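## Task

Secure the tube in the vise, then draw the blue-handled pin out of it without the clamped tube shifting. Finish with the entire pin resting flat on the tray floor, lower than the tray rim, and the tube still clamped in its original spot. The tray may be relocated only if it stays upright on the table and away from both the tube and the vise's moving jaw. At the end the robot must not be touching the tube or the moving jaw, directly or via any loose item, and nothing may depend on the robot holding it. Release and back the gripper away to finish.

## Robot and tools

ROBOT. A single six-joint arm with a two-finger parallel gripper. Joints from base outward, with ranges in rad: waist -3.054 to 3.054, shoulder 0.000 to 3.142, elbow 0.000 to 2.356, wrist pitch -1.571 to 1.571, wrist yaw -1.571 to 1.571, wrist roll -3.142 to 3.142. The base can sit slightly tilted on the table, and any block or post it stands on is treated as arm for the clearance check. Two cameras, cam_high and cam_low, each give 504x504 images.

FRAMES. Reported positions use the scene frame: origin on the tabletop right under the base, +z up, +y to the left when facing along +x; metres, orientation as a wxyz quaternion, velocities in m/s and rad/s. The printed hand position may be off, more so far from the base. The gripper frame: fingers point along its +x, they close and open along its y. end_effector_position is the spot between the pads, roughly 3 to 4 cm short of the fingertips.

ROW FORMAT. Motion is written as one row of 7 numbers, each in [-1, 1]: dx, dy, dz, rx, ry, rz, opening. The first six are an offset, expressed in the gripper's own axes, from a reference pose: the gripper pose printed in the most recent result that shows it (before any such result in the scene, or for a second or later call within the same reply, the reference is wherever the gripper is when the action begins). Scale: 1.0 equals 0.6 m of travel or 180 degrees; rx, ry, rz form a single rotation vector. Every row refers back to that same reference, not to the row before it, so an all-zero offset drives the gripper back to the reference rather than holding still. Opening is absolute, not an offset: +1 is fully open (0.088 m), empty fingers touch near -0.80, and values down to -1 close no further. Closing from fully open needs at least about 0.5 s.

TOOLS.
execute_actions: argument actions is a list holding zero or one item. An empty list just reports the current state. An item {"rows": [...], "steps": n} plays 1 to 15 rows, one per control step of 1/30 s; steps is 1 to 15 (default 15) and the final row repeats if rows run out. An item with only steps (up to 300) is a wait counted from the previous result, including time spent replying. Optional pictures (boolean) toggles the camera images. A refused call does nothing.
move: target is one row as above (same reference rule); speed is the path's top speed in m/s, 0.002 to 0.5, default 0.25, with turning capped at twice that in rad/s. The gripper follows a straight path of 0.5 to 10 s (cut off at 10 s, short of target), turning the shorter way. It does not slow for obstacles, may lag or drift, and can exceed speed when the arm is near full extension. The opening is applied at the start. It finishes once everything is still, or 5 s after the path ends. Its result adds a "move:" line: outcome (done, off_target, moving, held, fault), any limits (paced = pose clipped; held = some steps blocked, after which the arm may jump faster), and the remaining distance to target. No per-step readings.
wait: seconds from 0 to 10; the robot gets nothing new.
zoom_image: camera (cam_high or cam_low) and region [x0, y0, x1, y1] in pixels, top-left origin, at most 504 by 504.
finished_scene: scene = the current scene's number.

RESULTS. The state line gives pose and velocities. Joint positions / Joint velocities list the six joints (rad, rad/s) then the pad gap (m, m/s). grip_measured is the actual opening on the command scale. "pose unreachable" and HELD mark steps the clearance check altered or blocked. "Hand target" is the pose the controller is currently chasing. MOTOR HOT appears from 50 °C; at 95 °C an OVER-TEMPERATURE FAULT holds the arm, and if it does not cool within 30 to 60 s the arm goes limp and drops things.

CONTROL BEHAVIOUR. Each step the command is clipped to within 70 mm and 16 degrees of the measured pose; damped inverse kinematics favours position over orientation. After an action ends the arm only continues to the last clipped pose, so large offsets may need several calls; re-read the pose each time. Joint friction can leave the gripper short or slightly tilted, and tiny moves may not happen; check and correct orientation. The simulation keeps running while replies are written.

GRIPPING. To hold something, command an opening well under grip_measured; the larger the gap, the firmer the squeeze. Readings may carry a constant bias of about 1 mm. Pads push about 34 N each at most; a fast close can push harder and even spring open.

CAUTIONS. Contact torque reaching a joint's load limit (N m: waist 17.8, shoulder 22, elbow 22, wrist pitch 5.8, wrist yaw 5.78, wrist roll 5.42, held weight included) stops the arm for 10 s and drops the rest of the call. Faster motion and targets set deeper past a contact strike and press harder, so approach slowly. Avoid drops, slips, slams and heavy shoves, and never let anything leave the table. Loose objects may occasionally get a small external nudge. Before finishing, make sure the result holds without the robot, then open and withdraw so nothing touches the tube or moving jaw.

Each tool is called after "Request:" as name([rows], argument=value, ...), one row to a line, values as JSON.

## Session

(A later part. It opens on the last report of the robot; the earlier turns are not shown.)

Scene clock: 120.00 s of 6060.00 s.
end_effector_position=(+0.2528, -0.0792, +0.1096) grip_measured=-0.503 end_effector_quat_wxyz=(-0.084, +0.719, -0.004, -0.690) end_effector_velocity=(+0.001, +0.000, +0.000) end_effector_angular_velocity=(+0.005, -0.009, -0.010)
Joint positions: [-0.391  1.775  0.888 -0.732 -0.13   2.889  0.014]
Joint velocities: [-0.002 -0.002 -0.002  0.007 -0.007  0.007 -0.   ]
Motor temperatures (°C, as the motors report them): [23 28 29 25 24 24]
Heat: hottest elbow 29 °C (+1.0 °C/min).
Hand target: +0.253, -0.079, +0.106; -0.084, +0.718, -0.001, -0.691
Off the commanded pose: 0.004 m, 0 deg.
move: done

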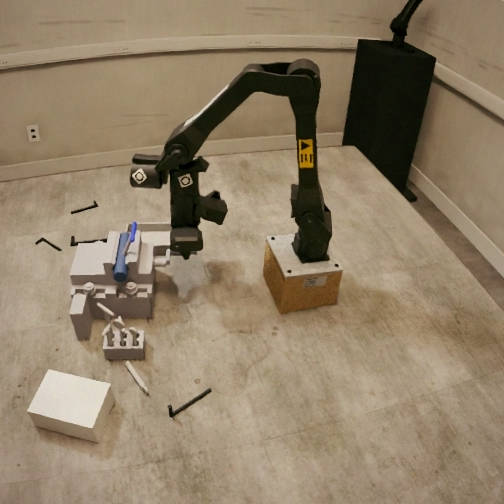

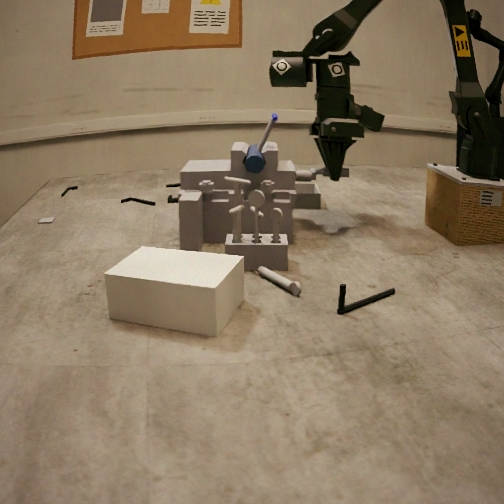

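Request:
move(target=[0.045,-0.01,0,0,0,0,-0.8], speed=0.07)

Request:
move(target=[0.022,-0.04,-0.005,0,0,0,-0.8], speed=0.07)

Request:
move(target=[-0.012,-0.044,-0.005,0,0,0,-0.8], speed=0.07)

Request:
move(target=[-0.04,-0.022,0,0,0,0,-0.8], speed=0.07)

Request:
zoom_image(camera="cam_low", region=[160, 100, 380, 300])

Scene clock: 129.20 s of 6060.00 s.
end_effector_position=(+0.2540, -0.0716, +0.0871) grip_measured=-0.505 end_effector_quat_wxyz=(-0.086, +0.719, -0.006, -0.690) end_effector_velocity=(-0.001, -0.001, -0.000) end_effector_angular_velocity=(-0.005, +0.007, +0.019)
Joint positions: [-0.362  1.825  0.837 -0.626 -0.13   2.925  0.014]
Joint velocities: [-0.002  0.002  0.002 -0.007  0.007 -0.022 -0.   ]
Motor temperatures (°C, as the motors report them): [23 27 29 25 24 24]
Heat: hottest elbow 29 °C (+1.0 °C/min).
Hand target: +0.254, -0.070, +0.083; -0.084, +0.718, -0.004, -0.691
Off the commanded pose: 0.004 m, 0 deg.
move: done

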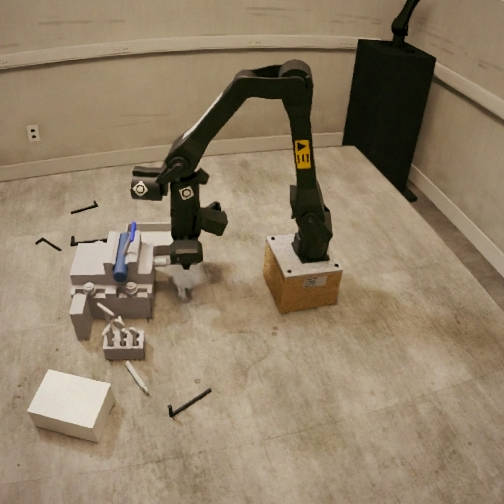

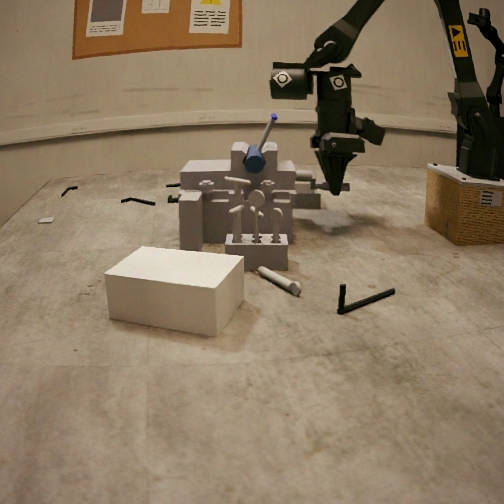

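Scene clock: 130.07 s of 6060.00 s.
end_effector_position=(+0.2583, -0.0520, +0.0763) grip_measured=-0.508 end_effector_quat_wxyz=(-0.084, +0.717, -0.015, -0.691) end_effector_velocity=(+0.001, +0.001, +0.000) end_effector_angular_velocity=(+0.005, -0.008, -0.005)
Joint positions: [-0.278  1.847  0.811 -0.569 -0.117  3.018  0.014]
Joint velocities: [ 0.002 -0.002 -0.002  0.007 -0.007  0.007 -0.001]
Motor temperatures (°C, as the motors report them): [23 28 29 25 24 24]
Heat: hottest elbow 29 °C (+1.0 °C/min).
Hand target: +0.261, -0.047, +0.077; -0.086, +0.719, -0.006, -0.690
Off the commanded pose: 0.006 m, 1 deg.
move: done

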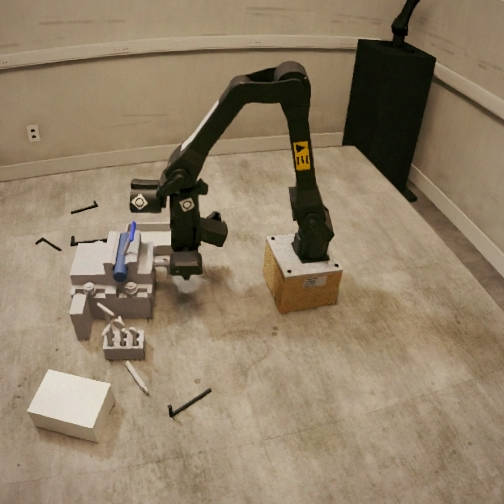

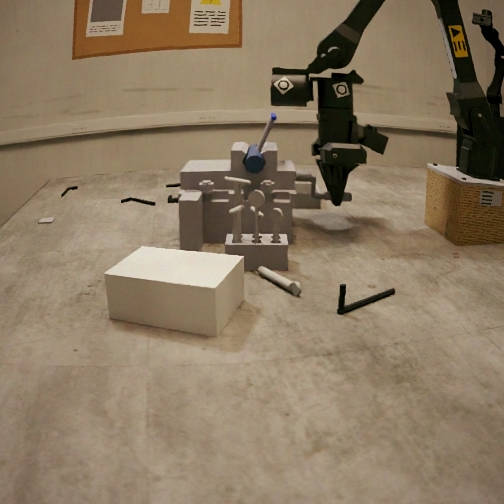

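Scene clock: 130.87 s of 6060.00 s.
end_effector_position=(+0.2617, -0.0263, +0.0809) grip_measured=-0.509 end_effector_quat_wxyz=(-0.088, +0.713, -0.014, -0.696) end_effector_velocity=(+0.001, -0.001, +0.001) end_effector_angular_velocity=(-0.010, -0.011, +0.010)
Joint positions: [-0.183  1.832  0.819 -0.593 -0.125  3.117  0.014]
Joint velocities: [ 0.002 -0.007 -0.002  0.007  0.007 -0.007 -0.   ]
Motor temperatures (°C, as the motors report them): [23 28 29 25 24 24]
Heat: hottest elbow 29 °C (+1.0 °C/min).
Hand target: +0.265, -0.027, +0.086; -0.084, +0.717, -0.015, -0.692
Off the commanded pose: 0.006 m, 1 deg.
move: done

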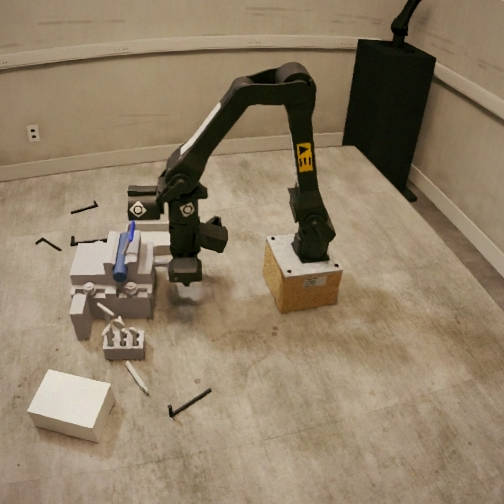

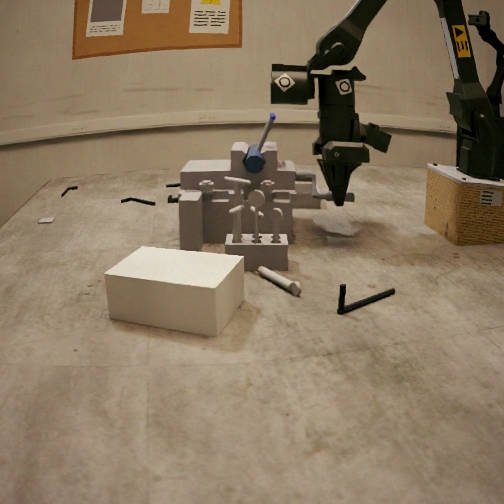

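Scene clock: 131.67 s of 6060.00 s.
end_effector_position=(+0.2636, -0.0131, +0.1037) grip_measured=-0.508 end_effector_quat_wxyz=(-0.098, +0.711, -0.000, -0.696) end_effector_velocity=(-0.003, +0.002, +0.001) end_effector_angular_velocity=(+0.009, +0.013, +0.024)
Joint positions: [-0.155  1.774  0.86  -0.693 -0.161  3.141  0.014]
Joint velocities: [ 0.002 -0.002  0.002 -0.022 -0.007 -0.022 -0.   ]
Motor temperatures (°C, as the motors report them): [23 28 29 25 24 24]
Heat: hottest elbow 29 °C (+1.0 °C/min).
Hand target: +0.263, -0.016, +0.106; -0.086, +0.713, -0.006, -0.696
Off the commanded pose: 0.004 m, 2 deg.
joint sent to its limit — the command would take joint 6 (wrist roll) past its upper limit, so that joint was sent only as far as its limit.
move: done

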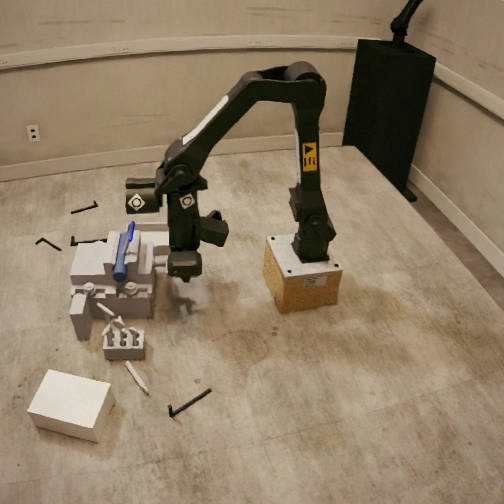

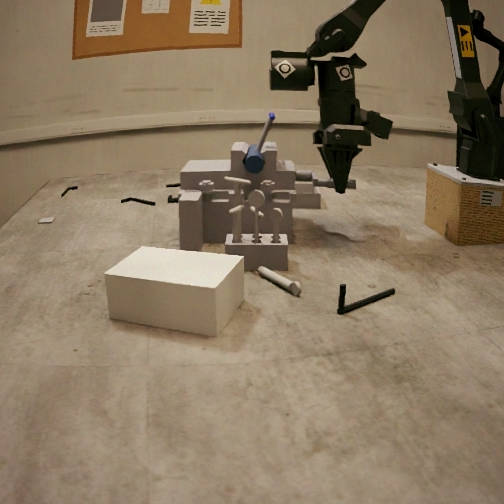

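Region (160, 100, 380, 300) of cam_low's 504x504 image, scaled by 2.291, with more detail than that image has; it fills the top 458 rows of this view, and the rest is white.

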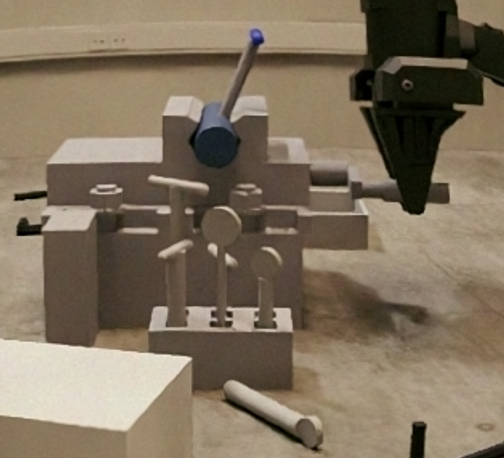

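Request:
move(target=[-0.046,0.008,0,0,0,0,-0.8], speed=0.07)

Request:
move(target=[-0.026,0.042,0.005,0,0,0,-0.8], speed=0.07)

Request:
move(target=[0.012,0.046,0.005,0,0,0,-0.8], speed=0.07)

Request:
move(target=[0.042,0.026,0,0,0,0,-0.8], speed=0.07)

Request:
zoom_image(camera="cam_low", region=[160, 100, 380, 300])

Scene clock: 139.33 s of 6060.00 s.
end_effector_position=(+0.2623, -0.0196, +0.1277) grip_measured=-0.507 end_effector_quat_wxyz=(-0.098, +0.711, +0.002, -0.697) end_effector_velocity=(-0.003, -0.000, +0.003) end_effector_angular_velocity=(+0.009, +0.010, -0.000)
Joint positions: [-0.183  1.722  0.912 -0.804 -0.163  3.109  0.014]
Joint velocities: [-0.007 -0.007  0.002 -0.022 -0.007 -0.007 -0.   ]
Motor temperatures (°C, as the motors report them): [23 28 29 25 24 24]
Heat: hottest elbow 29 °C (+1.0 °C/min).
Hand target: +0.262, -0.021, +0.130; -0.098, +0.711, -0.000, -0.696
Off the commanded pose: 0.003 m, 0 deg.
move: done

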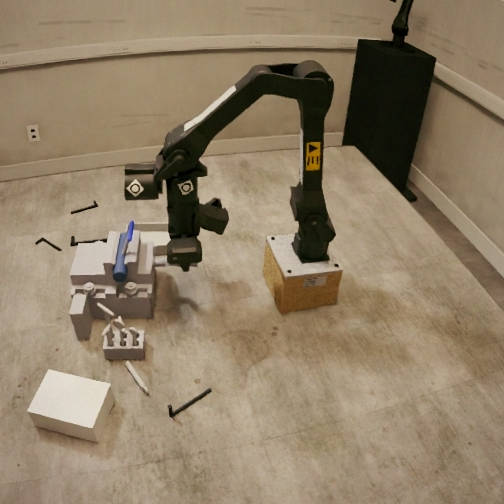

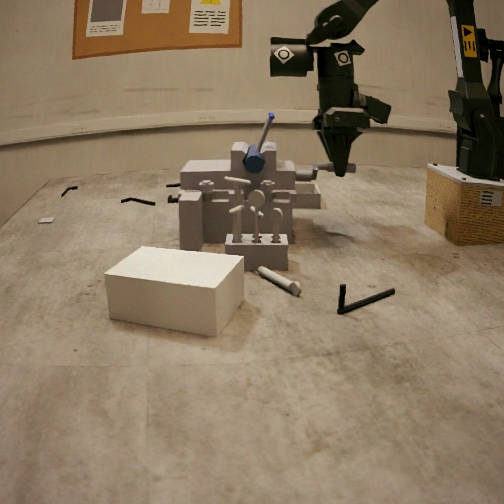

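Scene clock: 140.17 s of 6060.00 s.
end_effector_position=(+0.2578, -0.0429, +0.1402) grip_measured=-0.507 end_effector_quat_wxyz=(-0.103, +0.712, +0.006, -0.694) end_effector_velocity=(-0.002, +0.002, +0.001) end_effector_angular_velocity=(+0.023, +0.000, -0.000)
Joint positions: [-0.278  1.702  0.943 -0.868 -0.17   3.014  0.014]
Joint velocities: [-0.007 -0.002 -0.002 -0.007 -0.022 -0.007 -0.   ]
Motor temperatures (°C, as the motors report them): [23 28 29 25 24 24]
Heat: hottest elbow 29 °C (+1.0 °C/min).
Hand target: +0.256, -0.046, +0.140; -0.098, +0.711, +0.002, -0.696
Off the commanded pose: 0.004 m, 1 deg.
move: done

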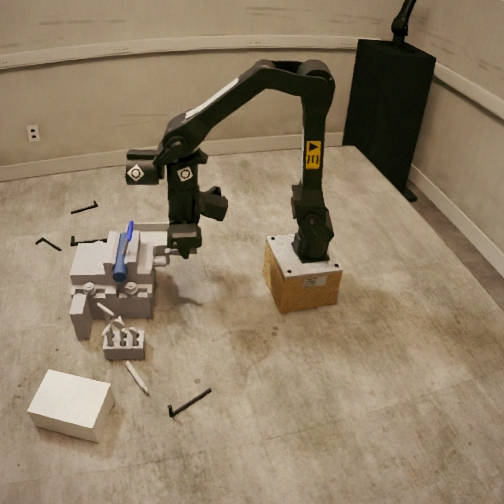

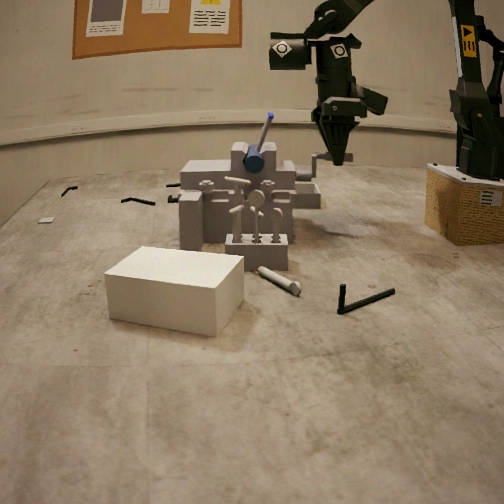

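Scene clock: 140.97 s of 6060.00 s.
end_effector_position=(+0.2542, -0.0674, +0.1340) grip_measured=-0.508 end_effector_quat_wxyz=(-0.104, +0.717, +0.005, -0.689) end_effector_velocity=(-0.001, -0.001, -0.001) end_effector_angular_velocity=(+0.006, -0.006, -0.000)
Joint positions: [-0.37   1.723  0.936 -0.843 -0.169  2.925  0.014]
Joint velocities: [-0.007 -0.002 -0.007  0.007 -0.007 -0.007  0.   ]
Motor temperatures (°C, as the motors report them): [23 28 29 25 24 24]
Heat: hottest elbow 29 °C (+1.0 °C/min).
Hand target: +0.251, -0.069, +0.129; -0.103, +0.712, +0.005, -0.694
Off the commanded pose: 0.006 m, 1 deg.
move: done

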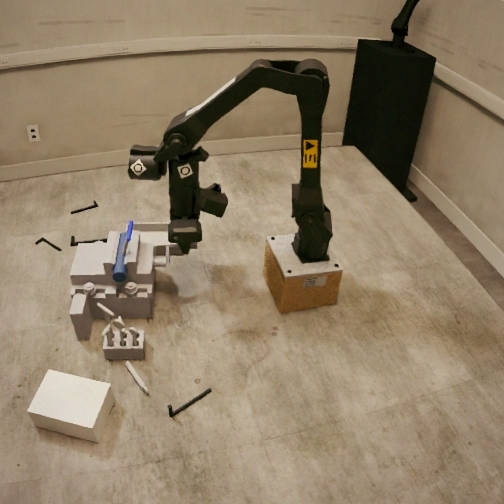

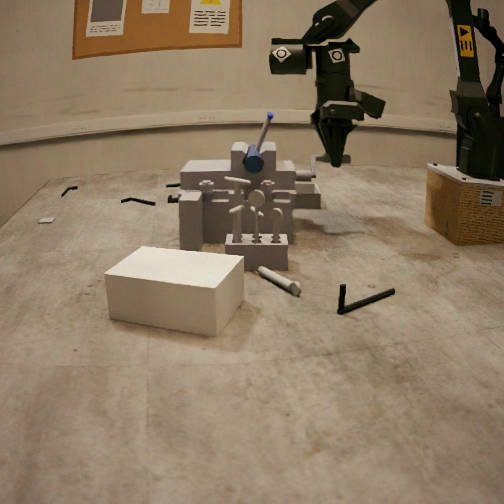

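Scene clock: 141.77 s of 6060.00 s.
end_effector_position=(+0.2524, -0.0798, +0.1106) grip_measured=-0.508 end_effector_quat_wxyz=(-0.102, +0.718, +0.001, -0.689) end_effector_velocity=(-0.000, +0.003, -0.002) end_effector_angular_velocity=(+0.020, -0.009, +0.019)
Joint positions: [-0.41   1.781  0.895 -0.745 -0.159  2.887  0.014]
Joint velocities: [-0.002  0.002 -0.007  0.007 -0.022 -0.022  0.   ]
Motor temperatures (°C, as the motors report them): [23 28 29 25 24 24]
Heat: hottest elbow 29 °C (+1.0 °C/min).
Hand target: +0.253, -0.079, +0.107; -0.104, +0.717, +0.005, -0.689
Off the commanded pose: 0.004 m, 1 deg.
move: done

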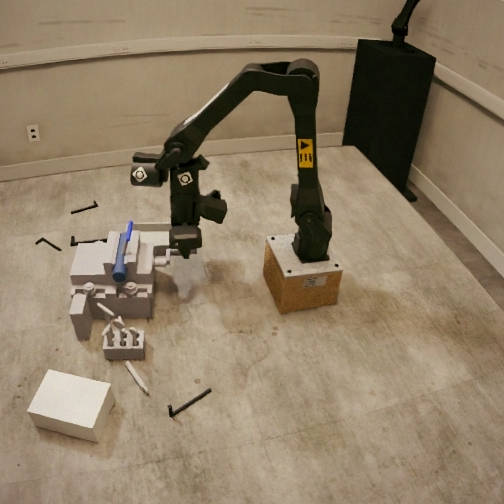

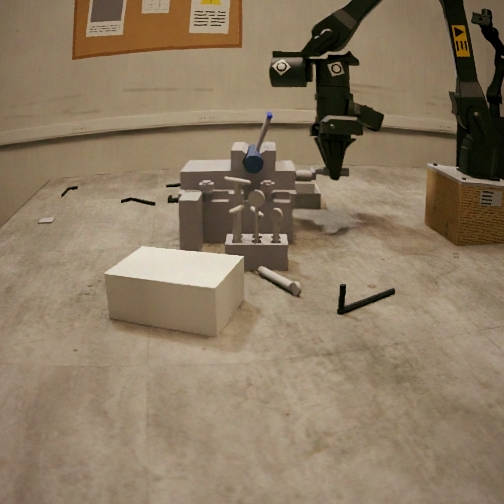

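Region (160, 100, 380, 300) of cam_low's 504x504 image, scaled by 2.291, with more detail than that image has; it fills the top 458 rows of this view, and the rest is white.

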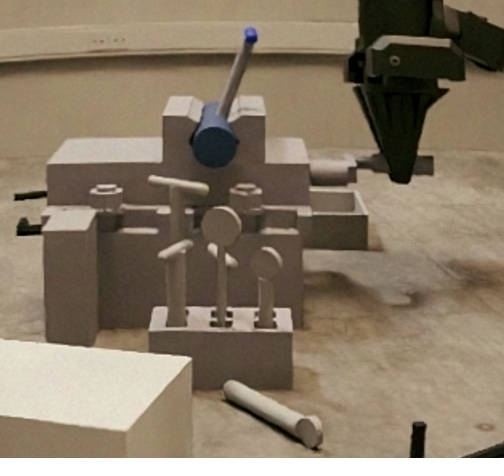

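Request:
move(target=[0.046,-0.007,0,0,0,0,-0.8], speed=0.07)

Request:
move(target=[0.024,-0.039,-0.005,0,0,0,-0.8], speed=0.07)

Request:
move(target=[-0.01,-0.045,-0.005,0,0,0,-0.8], speed=0.07)

Request:
move(target=[-0.038,-0.024,0,0,0,0,-0.8], speed=0.07)

Request:
zoom_image(camera="cam_low", region=[160, 100, 380, 300])

Scene clock: 149.37 s of 6060.00 s.
end_effector_position=(+0.2537, -0.0728, +0.0876) grip_measured=-0.509 end_effector_quat_wxyz=(-0.102, +0.719, -0.000, -0.688) end_effector_velocity=(+0.001, +0.001, -0.001) end_effector_angular_velocity=(+0.005, -0.008, +0.024)
Joint positions: [-0.384  1.831  0.844 -0.637 -0.16   2.917  0.014]
Joint velocities: [ 0.002  0.002 -0.002  0.007 -0.007 -0.022 -0.   ]
Motor temperatures (°C, as the motors report them): [23 28 29 25 24 24]
Heat: hottest elbow 29 °C (+1.0 °C/min).
Hand target: +0.254, -0.072, +0.084; -0.102, +0.718, +0.001, -0.689
Off the commanded pose: 0.004 m, 0 deg.
move: done

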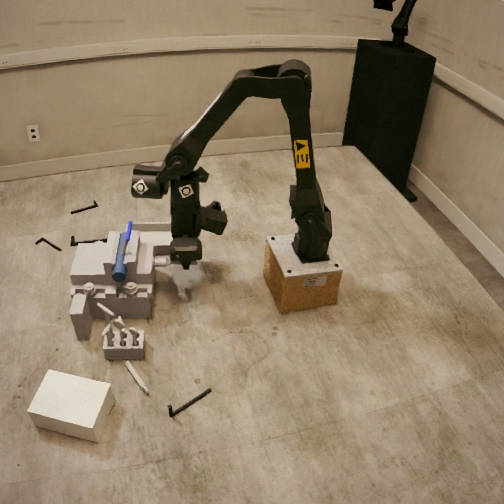

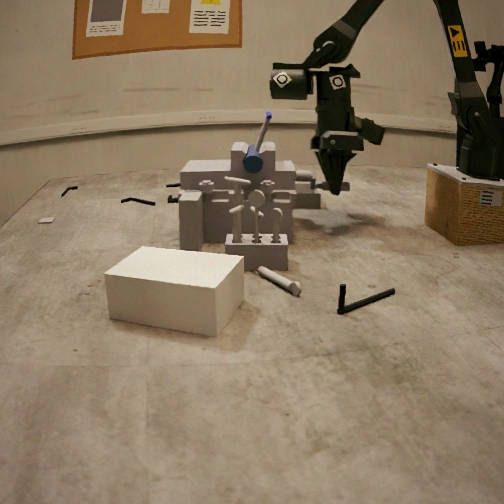

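Scene clock: 150.20 s of 6060.00 s.
end_effector_position=(+0.2580, -0.0532, +0.0763) grip_measured=-0.510 end_effector_quat_wxyz=(-0.099, +0.717, -0.008, -0.690) end_effector_velocity=(-0.000, +0.002, -0.000) end_effector_angular_velocity=(+0.009, +0.006, -0.005)
Joint positions: [-0.299  1.853  0.816 -0.575 -0.147  3.007  0.014]
Joint velocities: [ 0.002  0.002  0.002 -0.007 -0.007  0.007 -0.   ]
Motor temperatures (°C, as the motors report them): [23 28 29 25 24 24]
Heat: hottest elbow 29 °C (+1.0 °C/min).
Hand target: +0.261, -0.048, +0.077; -0.102, +0.718, +0.000, -0.688
Off the commanded pose: 0.006 m, 1 deg.
move: done

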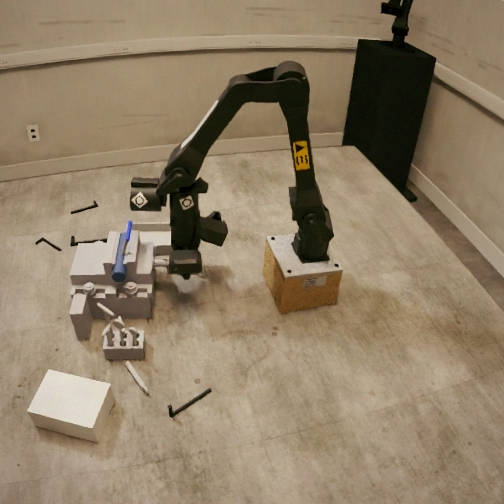

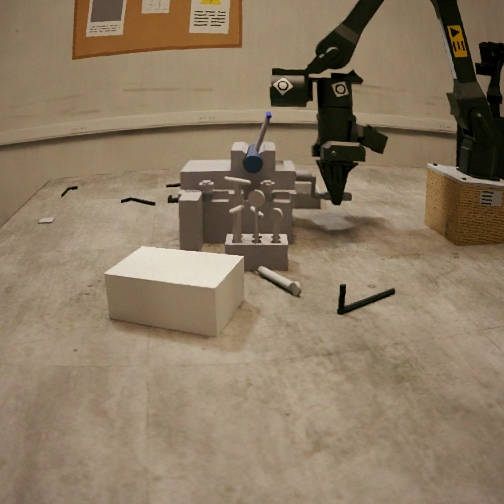

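Scene clock: 151.00 s of 6060.00 s.
end_effector_position=(+0.2617, -0.0274, +0.0807) grip_measured=-0.511 end_effector_quat_wxyz=(-0.102, +0.712, -0.007, -0.695) end_effector_velocity=(-0.006, +0.001, -0.001) end_effector_angular_velocity=(-0.003, +0.025, +0.024)
Joint positions: [-0.204  1.837  0.821 -0.595 -0.154  3.107  0.014]
Joint velocities: [ 0.002  0.002 -0.002 -0.022  0.007 -0.022 -0.   ]
Motor temperatures (°C, as the motors report them): [23 28 29 25 24 24]
Heat: hottest elbow 29 °C (+1.0 °C/min).
Hand target: +0.265, -0.028, +0.086; -0.099, +0.716, -0.007, -0.691
Off the commanded pose: 0.006 m, 1 deg.
move: done

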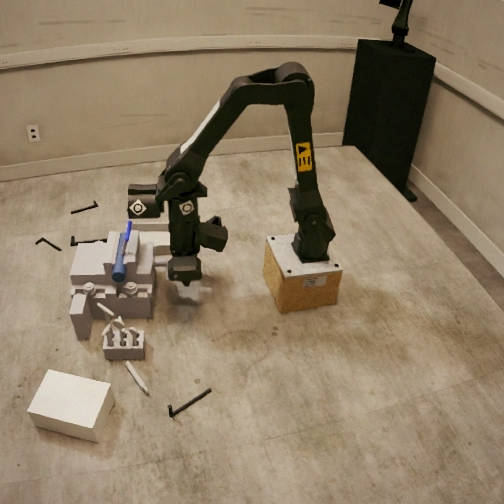

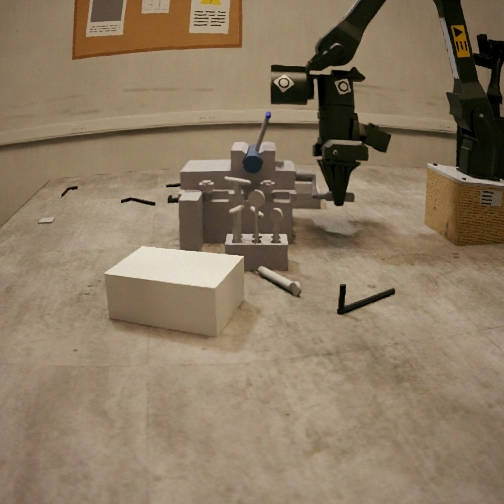

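Scene clock: 151.80 s of 6060.00 s.
end_effector_position=(+0.2635, -0.0138, +0.1026) grip_measured=-0.511 end_effector_quat_wxyz=(-0.111, +0.710, +0.003, -0.695) end_effector_velocity=(-0.005, +0.003, +0.001) end_effector_angular_velocity=(+0.025, +0.017, +0.005)
Joint positions: [-0.17   1.78   0.859 -0.69  -0.184  3.14   0.014]
Joint velocities: [-0.002 -0.002 -0.002 -0.022 -0.022 -0.007 -0.   ]
Motor temperatures (°C, as the motors report them): [23 28 29 25 24 24]
Heat: hottest elbow 29 °C (+1.0 °C/min).
Hand target: +0.263, -0.016, +0.105; -0.101, +0.712, -0.002, -0.695
Off the commanded pose: 0.004 m, 2 deg.
joint sent to its limit — the command would take joint 6 (wrist roll) past its upper limit, so that joint was sent only as far as its limit.
move: done

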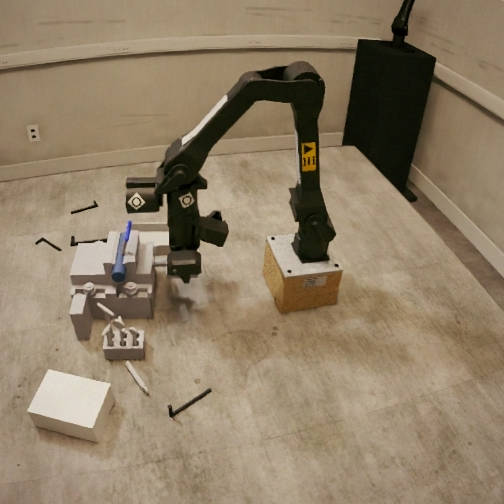

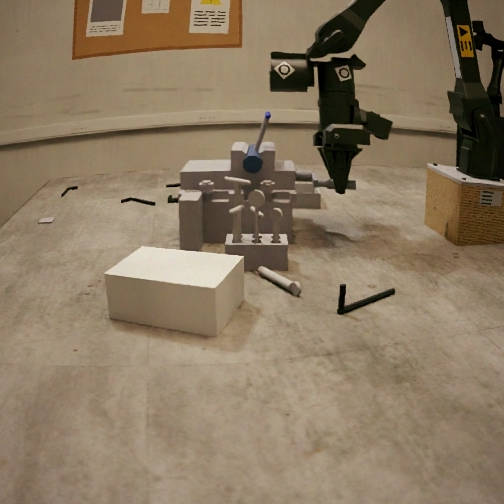

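Region (160, 100, 380, 300) of cam_low's 504x504 image, scaled by 2.291, with more detail than that image has; it fills the top 458 rows of this view, and the rest is white.

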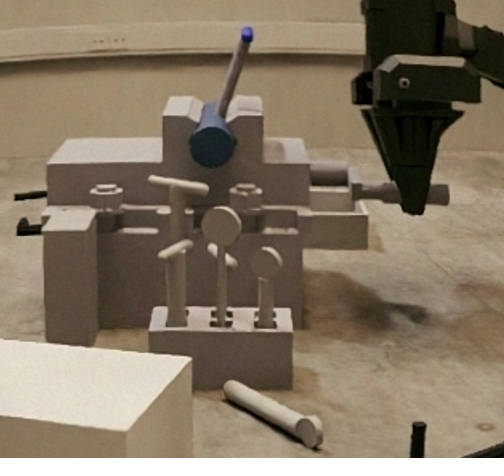

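Request:
move(target=[-0.047,0.005,0,0,0,0,-0.8], speed=0.07)

Request:
move(target=[-0.028,0.041,0.005,0,0,0,-0.8], speed=0.07)

Request:
move(target=[0.01,0.046,0.005,0,0,0,-0.8], speed=0.07)

Request:
move(target=[0.04,0.028,0,0,0,0,-0.8], speed=0.07)

Request:
zoom_image(camera="cam_low", region=[160, 100, 380, 300])

Scene clock: 157.63 s of 6060.00 s.
end_effector_position=(+0.2627, -0.0187, +0.1257) grip_measured=-0.511 end_effector_quat_wxyz=(-0.112, +0.709, +0.006, -0.696) end_effector_velocity=(-0.003, +0.001, +0.001) end_effector_angular_velocity=(+0.010, +0.014, +0.004)
Joint positions: [-0.193  1.731  0.91  -0.798 -0.187  3.114  0.014]
Joint velocities: [-0.002 -0.002  0.002 -0.022 -0.007 -0.007  0.   ]
Motor temperatures (°C, as the motors report them): [23 28 29 25 24 24]
Heat: hottest elbow 29 °C (+1.0 °C/min).
Hand target: +0.262, -0.021, +0.130; -0.111, +0.710, +0.003, -0.695
Off the commanded pose: 0.005 m, 0 deg.
move: done

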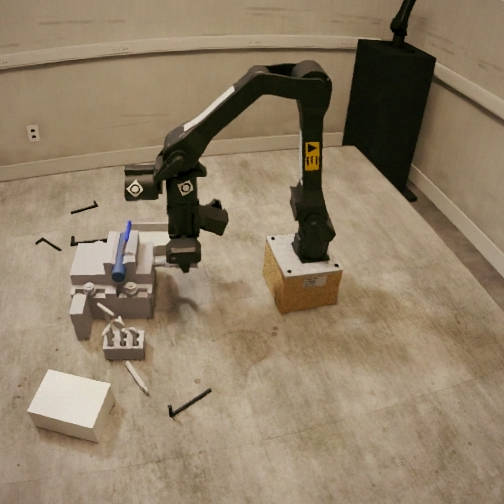

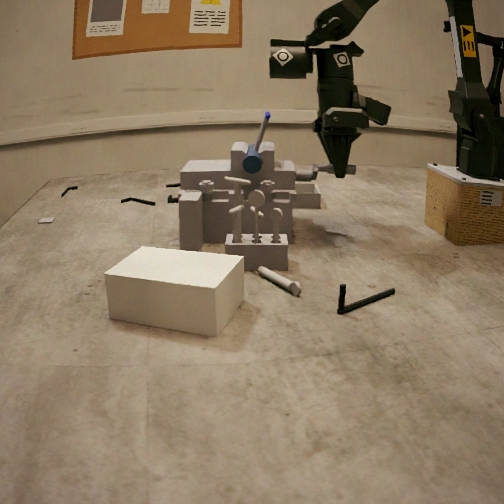

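Scene clock: 158.40 s of 6060.00 s.
end_effector_position=(+0.2604, -0.0307, +0.1360) grip_measured=-0.511 end_effector_quat_wxyz=(-0.130, +0.709, +0.024, -0.693) end_effector_velocity=(-0.002, -0.003, +0.004) end_effector_angular_velocity=(+0.009, +0.000, +0.004)
Joint positions: [-0.267  1.72   0.937 -0.853 -0.234  3.037  0.014]
Joint velocities: [-0.017 -0.007  0.007 -0.022 -0.007 -0.022 -0.   ]
Motor temperatures (°C, as the motors report them): [23 28 29 25 24 24]
Heat: hottest elbow 29 °C (+1.0 °C/min).
Hand target: +0.256, -0.045, +0.138; -0.113, +0.709, +0.006, -0.696
Off the commanded pose: 0.015 m, 3 deg.
move: off_target

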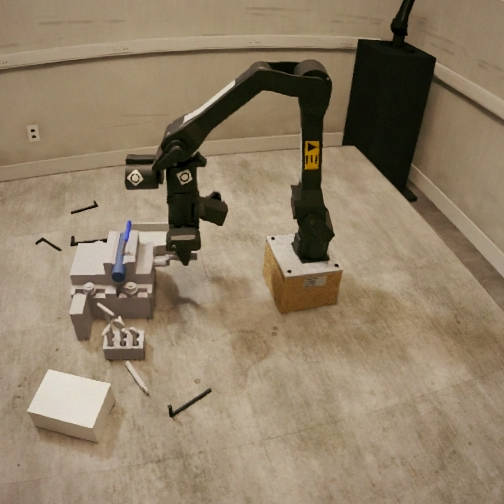

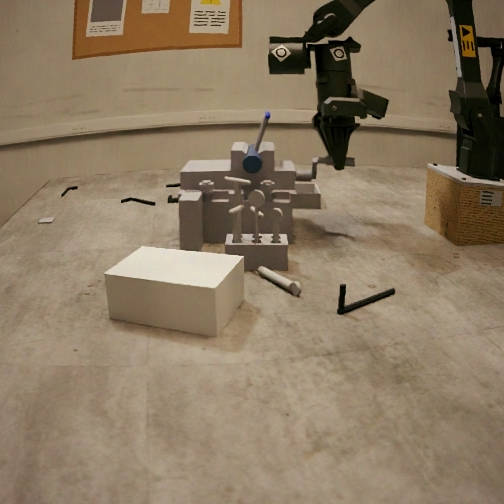

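Scene clock: 159.13 s of 6060.00 s.
end_effector_position=(+0.2599, -0.0330, +0.1354) grip_measured=-0.510 end_effector_quat_wxyz=(-0.156, +0.712, +0.054, -0.682) end_effector_velocity=(-0.006, -0.003, -0.000) end_effector_angular_velocity=(-0.000, +0.021, -0.005)
Joint positions: [-0.32   1.731  0.931 -0.85  -0.313  2.976  0.014]
Joint velocities: [-0.012 -0.002 -0.002 -0.022  0.007 -0.007  0.   ]
Motor temperatures (°C, as the motors report them): [23 28 29 25 24 24]
Heat: hottest elbow 29 °C (+1.0 °C/min).
Hand target: +0.253, -0.054, +0.126; -0.131, +0.708, +0.025, -0.693
Off the commanded pose: 0.026 m, 5 deg.
move: off_target

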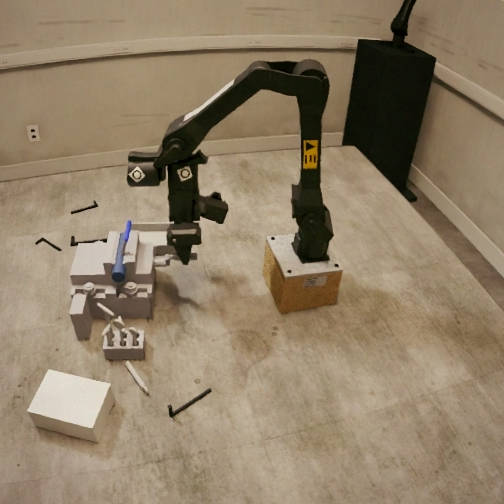

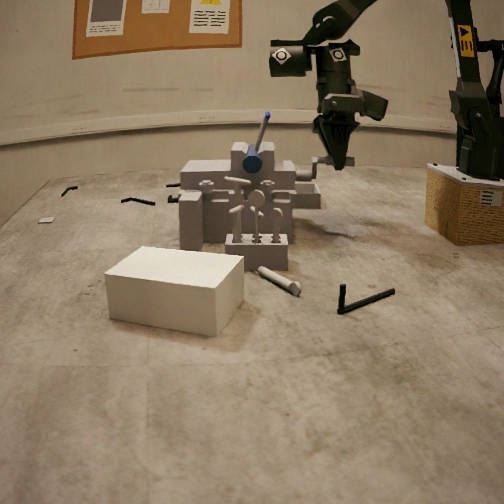

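Scene clock: 160.03 s of 6060.00 s.
end_effector_position=(+0.2616, -0.0224, +0.1212) grip_measured=-0.509 end_effector_quat_wxyz=(-0.184, +0.713, +0.084, -0.672) end_effector_velocity=(+0.001, +0.001, -0.004) end_effector_angular_velocity=(+0.006, -0.007, +0.009)
Joint positions: [-0.324  1.77   0.889 -0.777 -0.398  2.968  0.014]
Joint velocities: [ 0.002  0.012 -0.007  0.022 -0.007 -0.007  0.   ]
Motor temperatures (°C, as the motors report them): [23 28 29 25 24 24]
Heat: hottest elbow 29 °C (+1.0 °C/min).
Hand target: +0.258, -0.041, +0.109; -0.157, +0.711, +0.055, -0.683
Off the commanded pose: 0.024 m, 5 deg.
move: off_target

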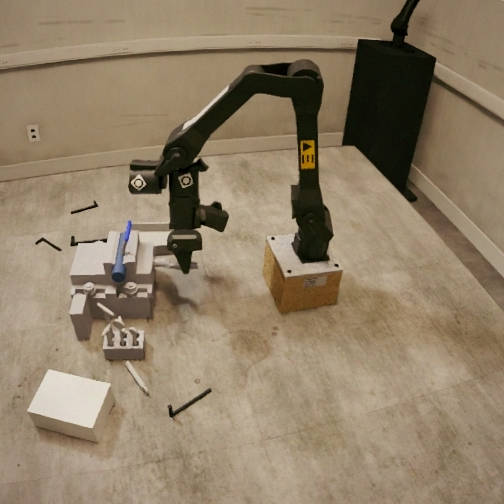

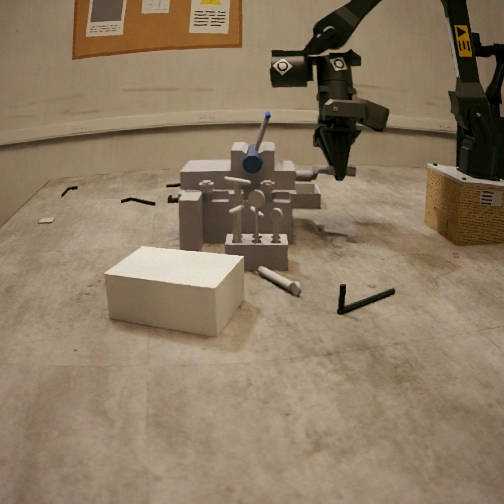

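Region (160, 100, 380, 300) of cam_low's 504x504 image, scaled by 2.291, with more detail than that image has; it fills the top 458 rows of this view, and the rest is white.

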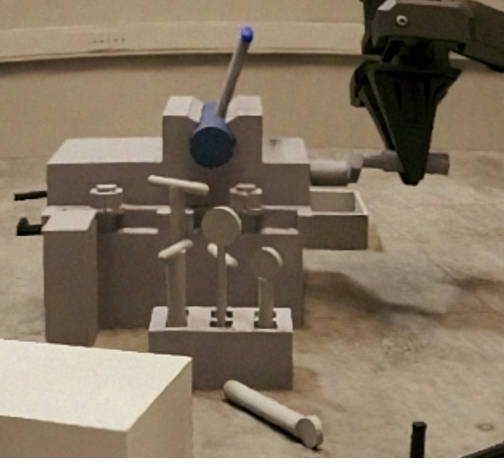

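Request:
move(target=[-0.057,0.03,0,0,0,0,-1], speed=0.04)

Request:
move(target=[-0.03,0.05,0,0,0,0,-1], speed=0.04)

Scene clock: 167.27 s of 6060.00 s.
end_effector_position=(+0.2594, -0.0410, +0.1388) grip_measured=-0.509 end_effector_quat_wxyz=(-0.192, +0.710, +0.097, -0.671) end_effector_velocity=(-0.002, -0.002, +0.003) end_effector_angular_velocity=(+0.010, -0.001, +0.007)
Joint positions: [-0.405  1.769  0.96  -0.897 -0.415  2.87   0.014]
Joint velocities: [-0.012 -0.002  0.007 -0.022 -0.007 -0.022 -0.   ]
Motor temperatures (°C, as the motors report them): [23 28 29 26 26 25]
Heat: hottest elbow 29 °C (+1.0 °C/min).
Hand target: +0.257, -0.051, +0.146; -0.185, +0.713, +0.084, -0.672
Off the commanded pose: 0.013 m, 2 deg.
move: off_target

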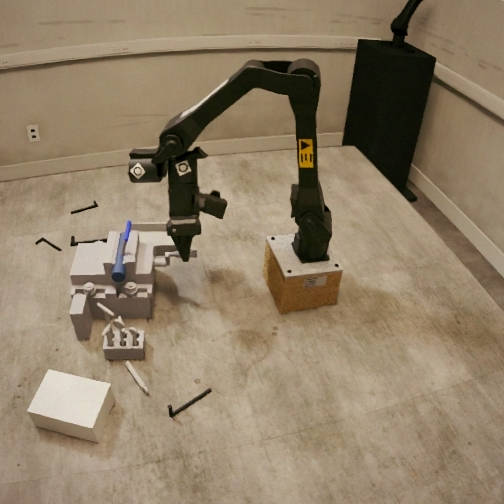

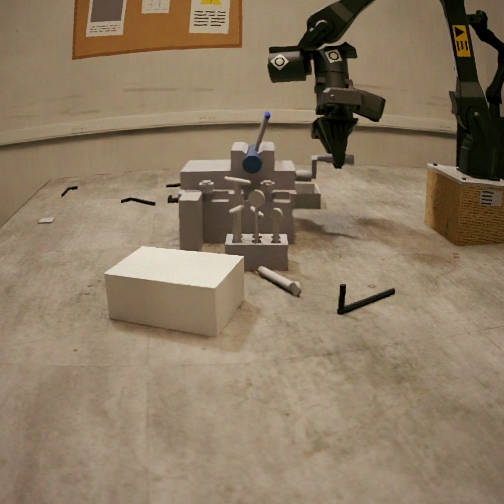

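Scene clock: 168.40 s of 6060.00 s.
end_effector_position=(+0.2581, -0.0514, +0.1403) grip_measured=-0.508 end_effector_quat_wxyz=(-0.214, +0.704, +0.125, -0.666) end_effector_velocity=(+0.000, -0.004, +0.002) end_effector_angular_velocity=(+0.007, -0.012, +0.001)
Joint positions: [-0.473  1.817  1.    -0.954 -0.471  2.775  0.014]
Joint velocities: [-0.017  0.002  0.007 -0.007 -0.007 -0.022  0.   ]
Motor temperatures (°C, as the motors report them): [23 28 29 26 26 25]
Heat: hottest elbow 29 °C (+1.0 °C/min).
Hand target: +0.254, -0.074, +0.143; -0.192, +0.710, +0.096, -0.671
Off the commanded pose: 0.024 m, 4 deg.
move: off_target

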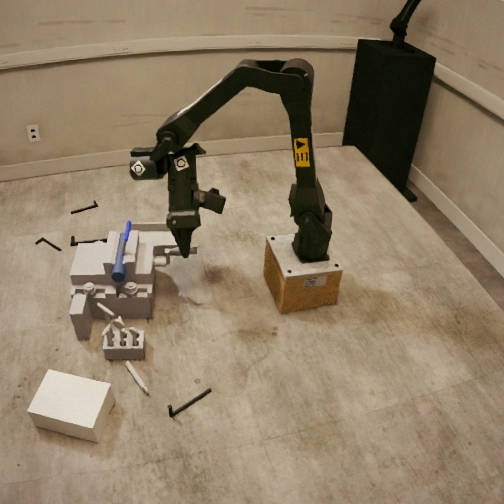

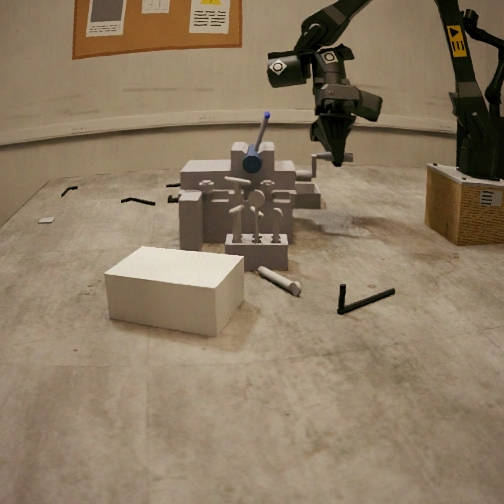

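Request:
move(target=[0,0,0,0,0,0,1])

Request:
move(target=[-0.2,0,0,0,0,0.155,1], speed=0.15)

Request:
move(target=[0,-0.08,-0.15,0,0.11,0,1], speed=0.15)

Scene clock: 180.73 s of 6060.00 s.
end_effector_position=(+0.2584, -0.0516, +0.1403) grip_measured=+0.986 end_effector_quat_wxyz=(-0.212, +0.703, +0.126, -0.667) end_effector_velocity=(-0.003, +0.002, -0.000) end_effector_angular_velocity=(+0.011, +0.004, +0.003)
Joint positions: [-0.473  1.819  1.004 -0.957 -0.469  2.772  0.087]
Joint velocities: [-0.002 -0.002 -0.007 -0.007 -0.007 -0.007 -0.   ]
Motor temperatures (°C, as the motors report them): [24 29 30 26 28 25]
Heat: hottest elbow 30 °C (+1.0 °C/min).
Hand target: +0.258, -0.051, +0.140; -0.213, +0.704, +0.125, -0.666
Off the commanded pose: 0.000 m, 0 deg.
move: done

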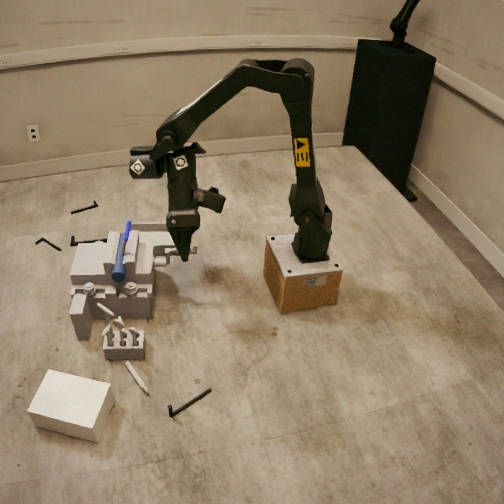

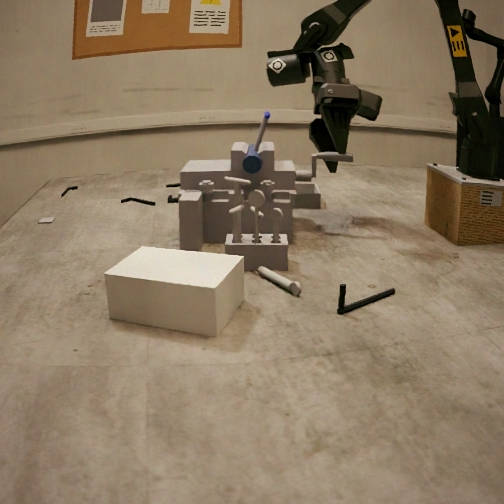

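Scene clock: 182.70 s of 6060.00 s.
end_effector_position=(+0.2489, -0.1064, +0.2433) grip_measured=+0.986 end_effector_quat_wxyz=(-0.047, +0.709, -0.044, -0.702) end_effector_velocity=(-0.005, -0.002, -0.001) end_effector_angular_velocity=(-0.015, +0.020, -0.010)
Joint positions: [-0.429  1.633  1.301 -1.284 -0.014  2.854  0.087]
Joint velocities: [-0.002 -0.002 -0.007 -0.007  0.022  0.007 -0.   ]
Motor temperatures (°C, as the motors report them): [24 29 30 26 28 25]
Heat: hottest elbow 30 °C (+1.0 °C/min).
Hand target: +0.250, -0.106, +0.247; -0.044, +0.712, -0.046, -0.699
Off the commanded pose: 0.003 m, 1 deg.
move: done

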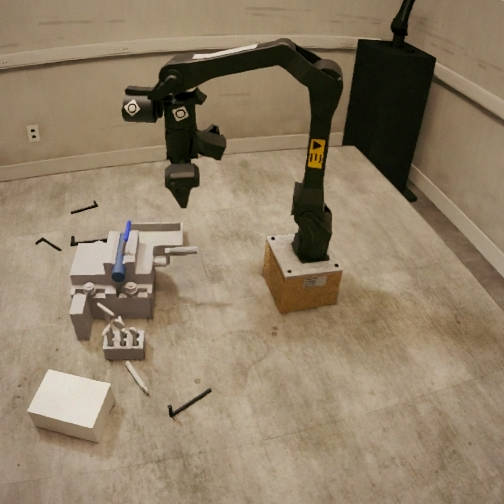

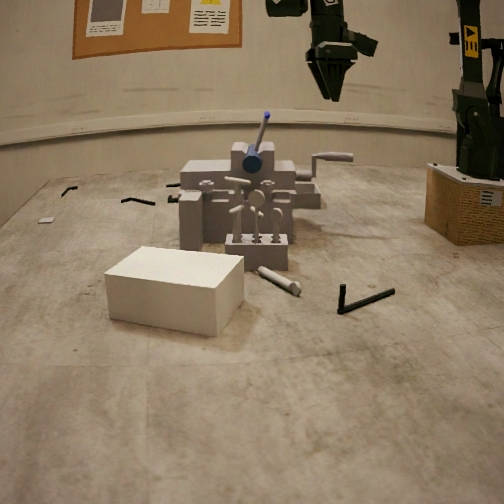

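Scene clock: 184.23 s of 6060.00 s.
end_effector_position=(+0.3459, -0.0720, +0.2523) grip_measured=+0.986 end_effector_quat_wxyz=(-0.035, +0.825, -0.052, -0.561) end_effector_velocity=(-0.002, +0.001, -0.001) end_effector_angular_velocity=(+0.011, +0.005, -0.007)
Joint positions: [-0.249  1.647  1.293 -0.893 -0.054  3.045  0.087]
Joint velocities: [-0.002 -0.002 -0.002 -0.007 -0.007  0.007 -0.   ]
Motor temperatures (°C, as the motors report them): [24 29 30 26 27 25]
Heat: hottest elbow 30 °C (+1.0 °C/min).
Hand target: +0.344, -0.070, +0.244; -0.037, +0.819, -0.051, -0.571
Off the commanded pose: 0.008 m, 1 deg.
move: done

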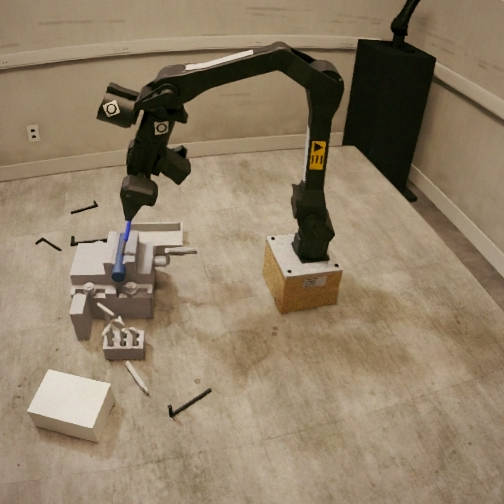

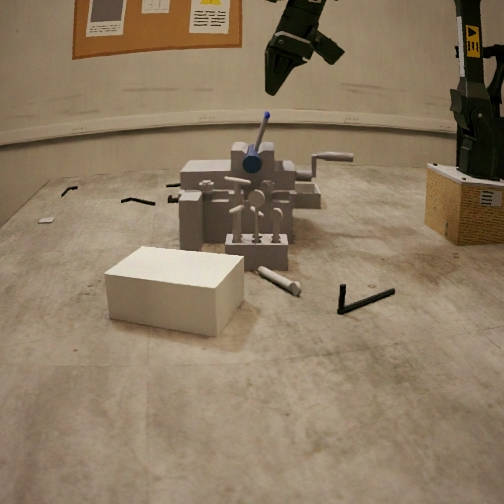

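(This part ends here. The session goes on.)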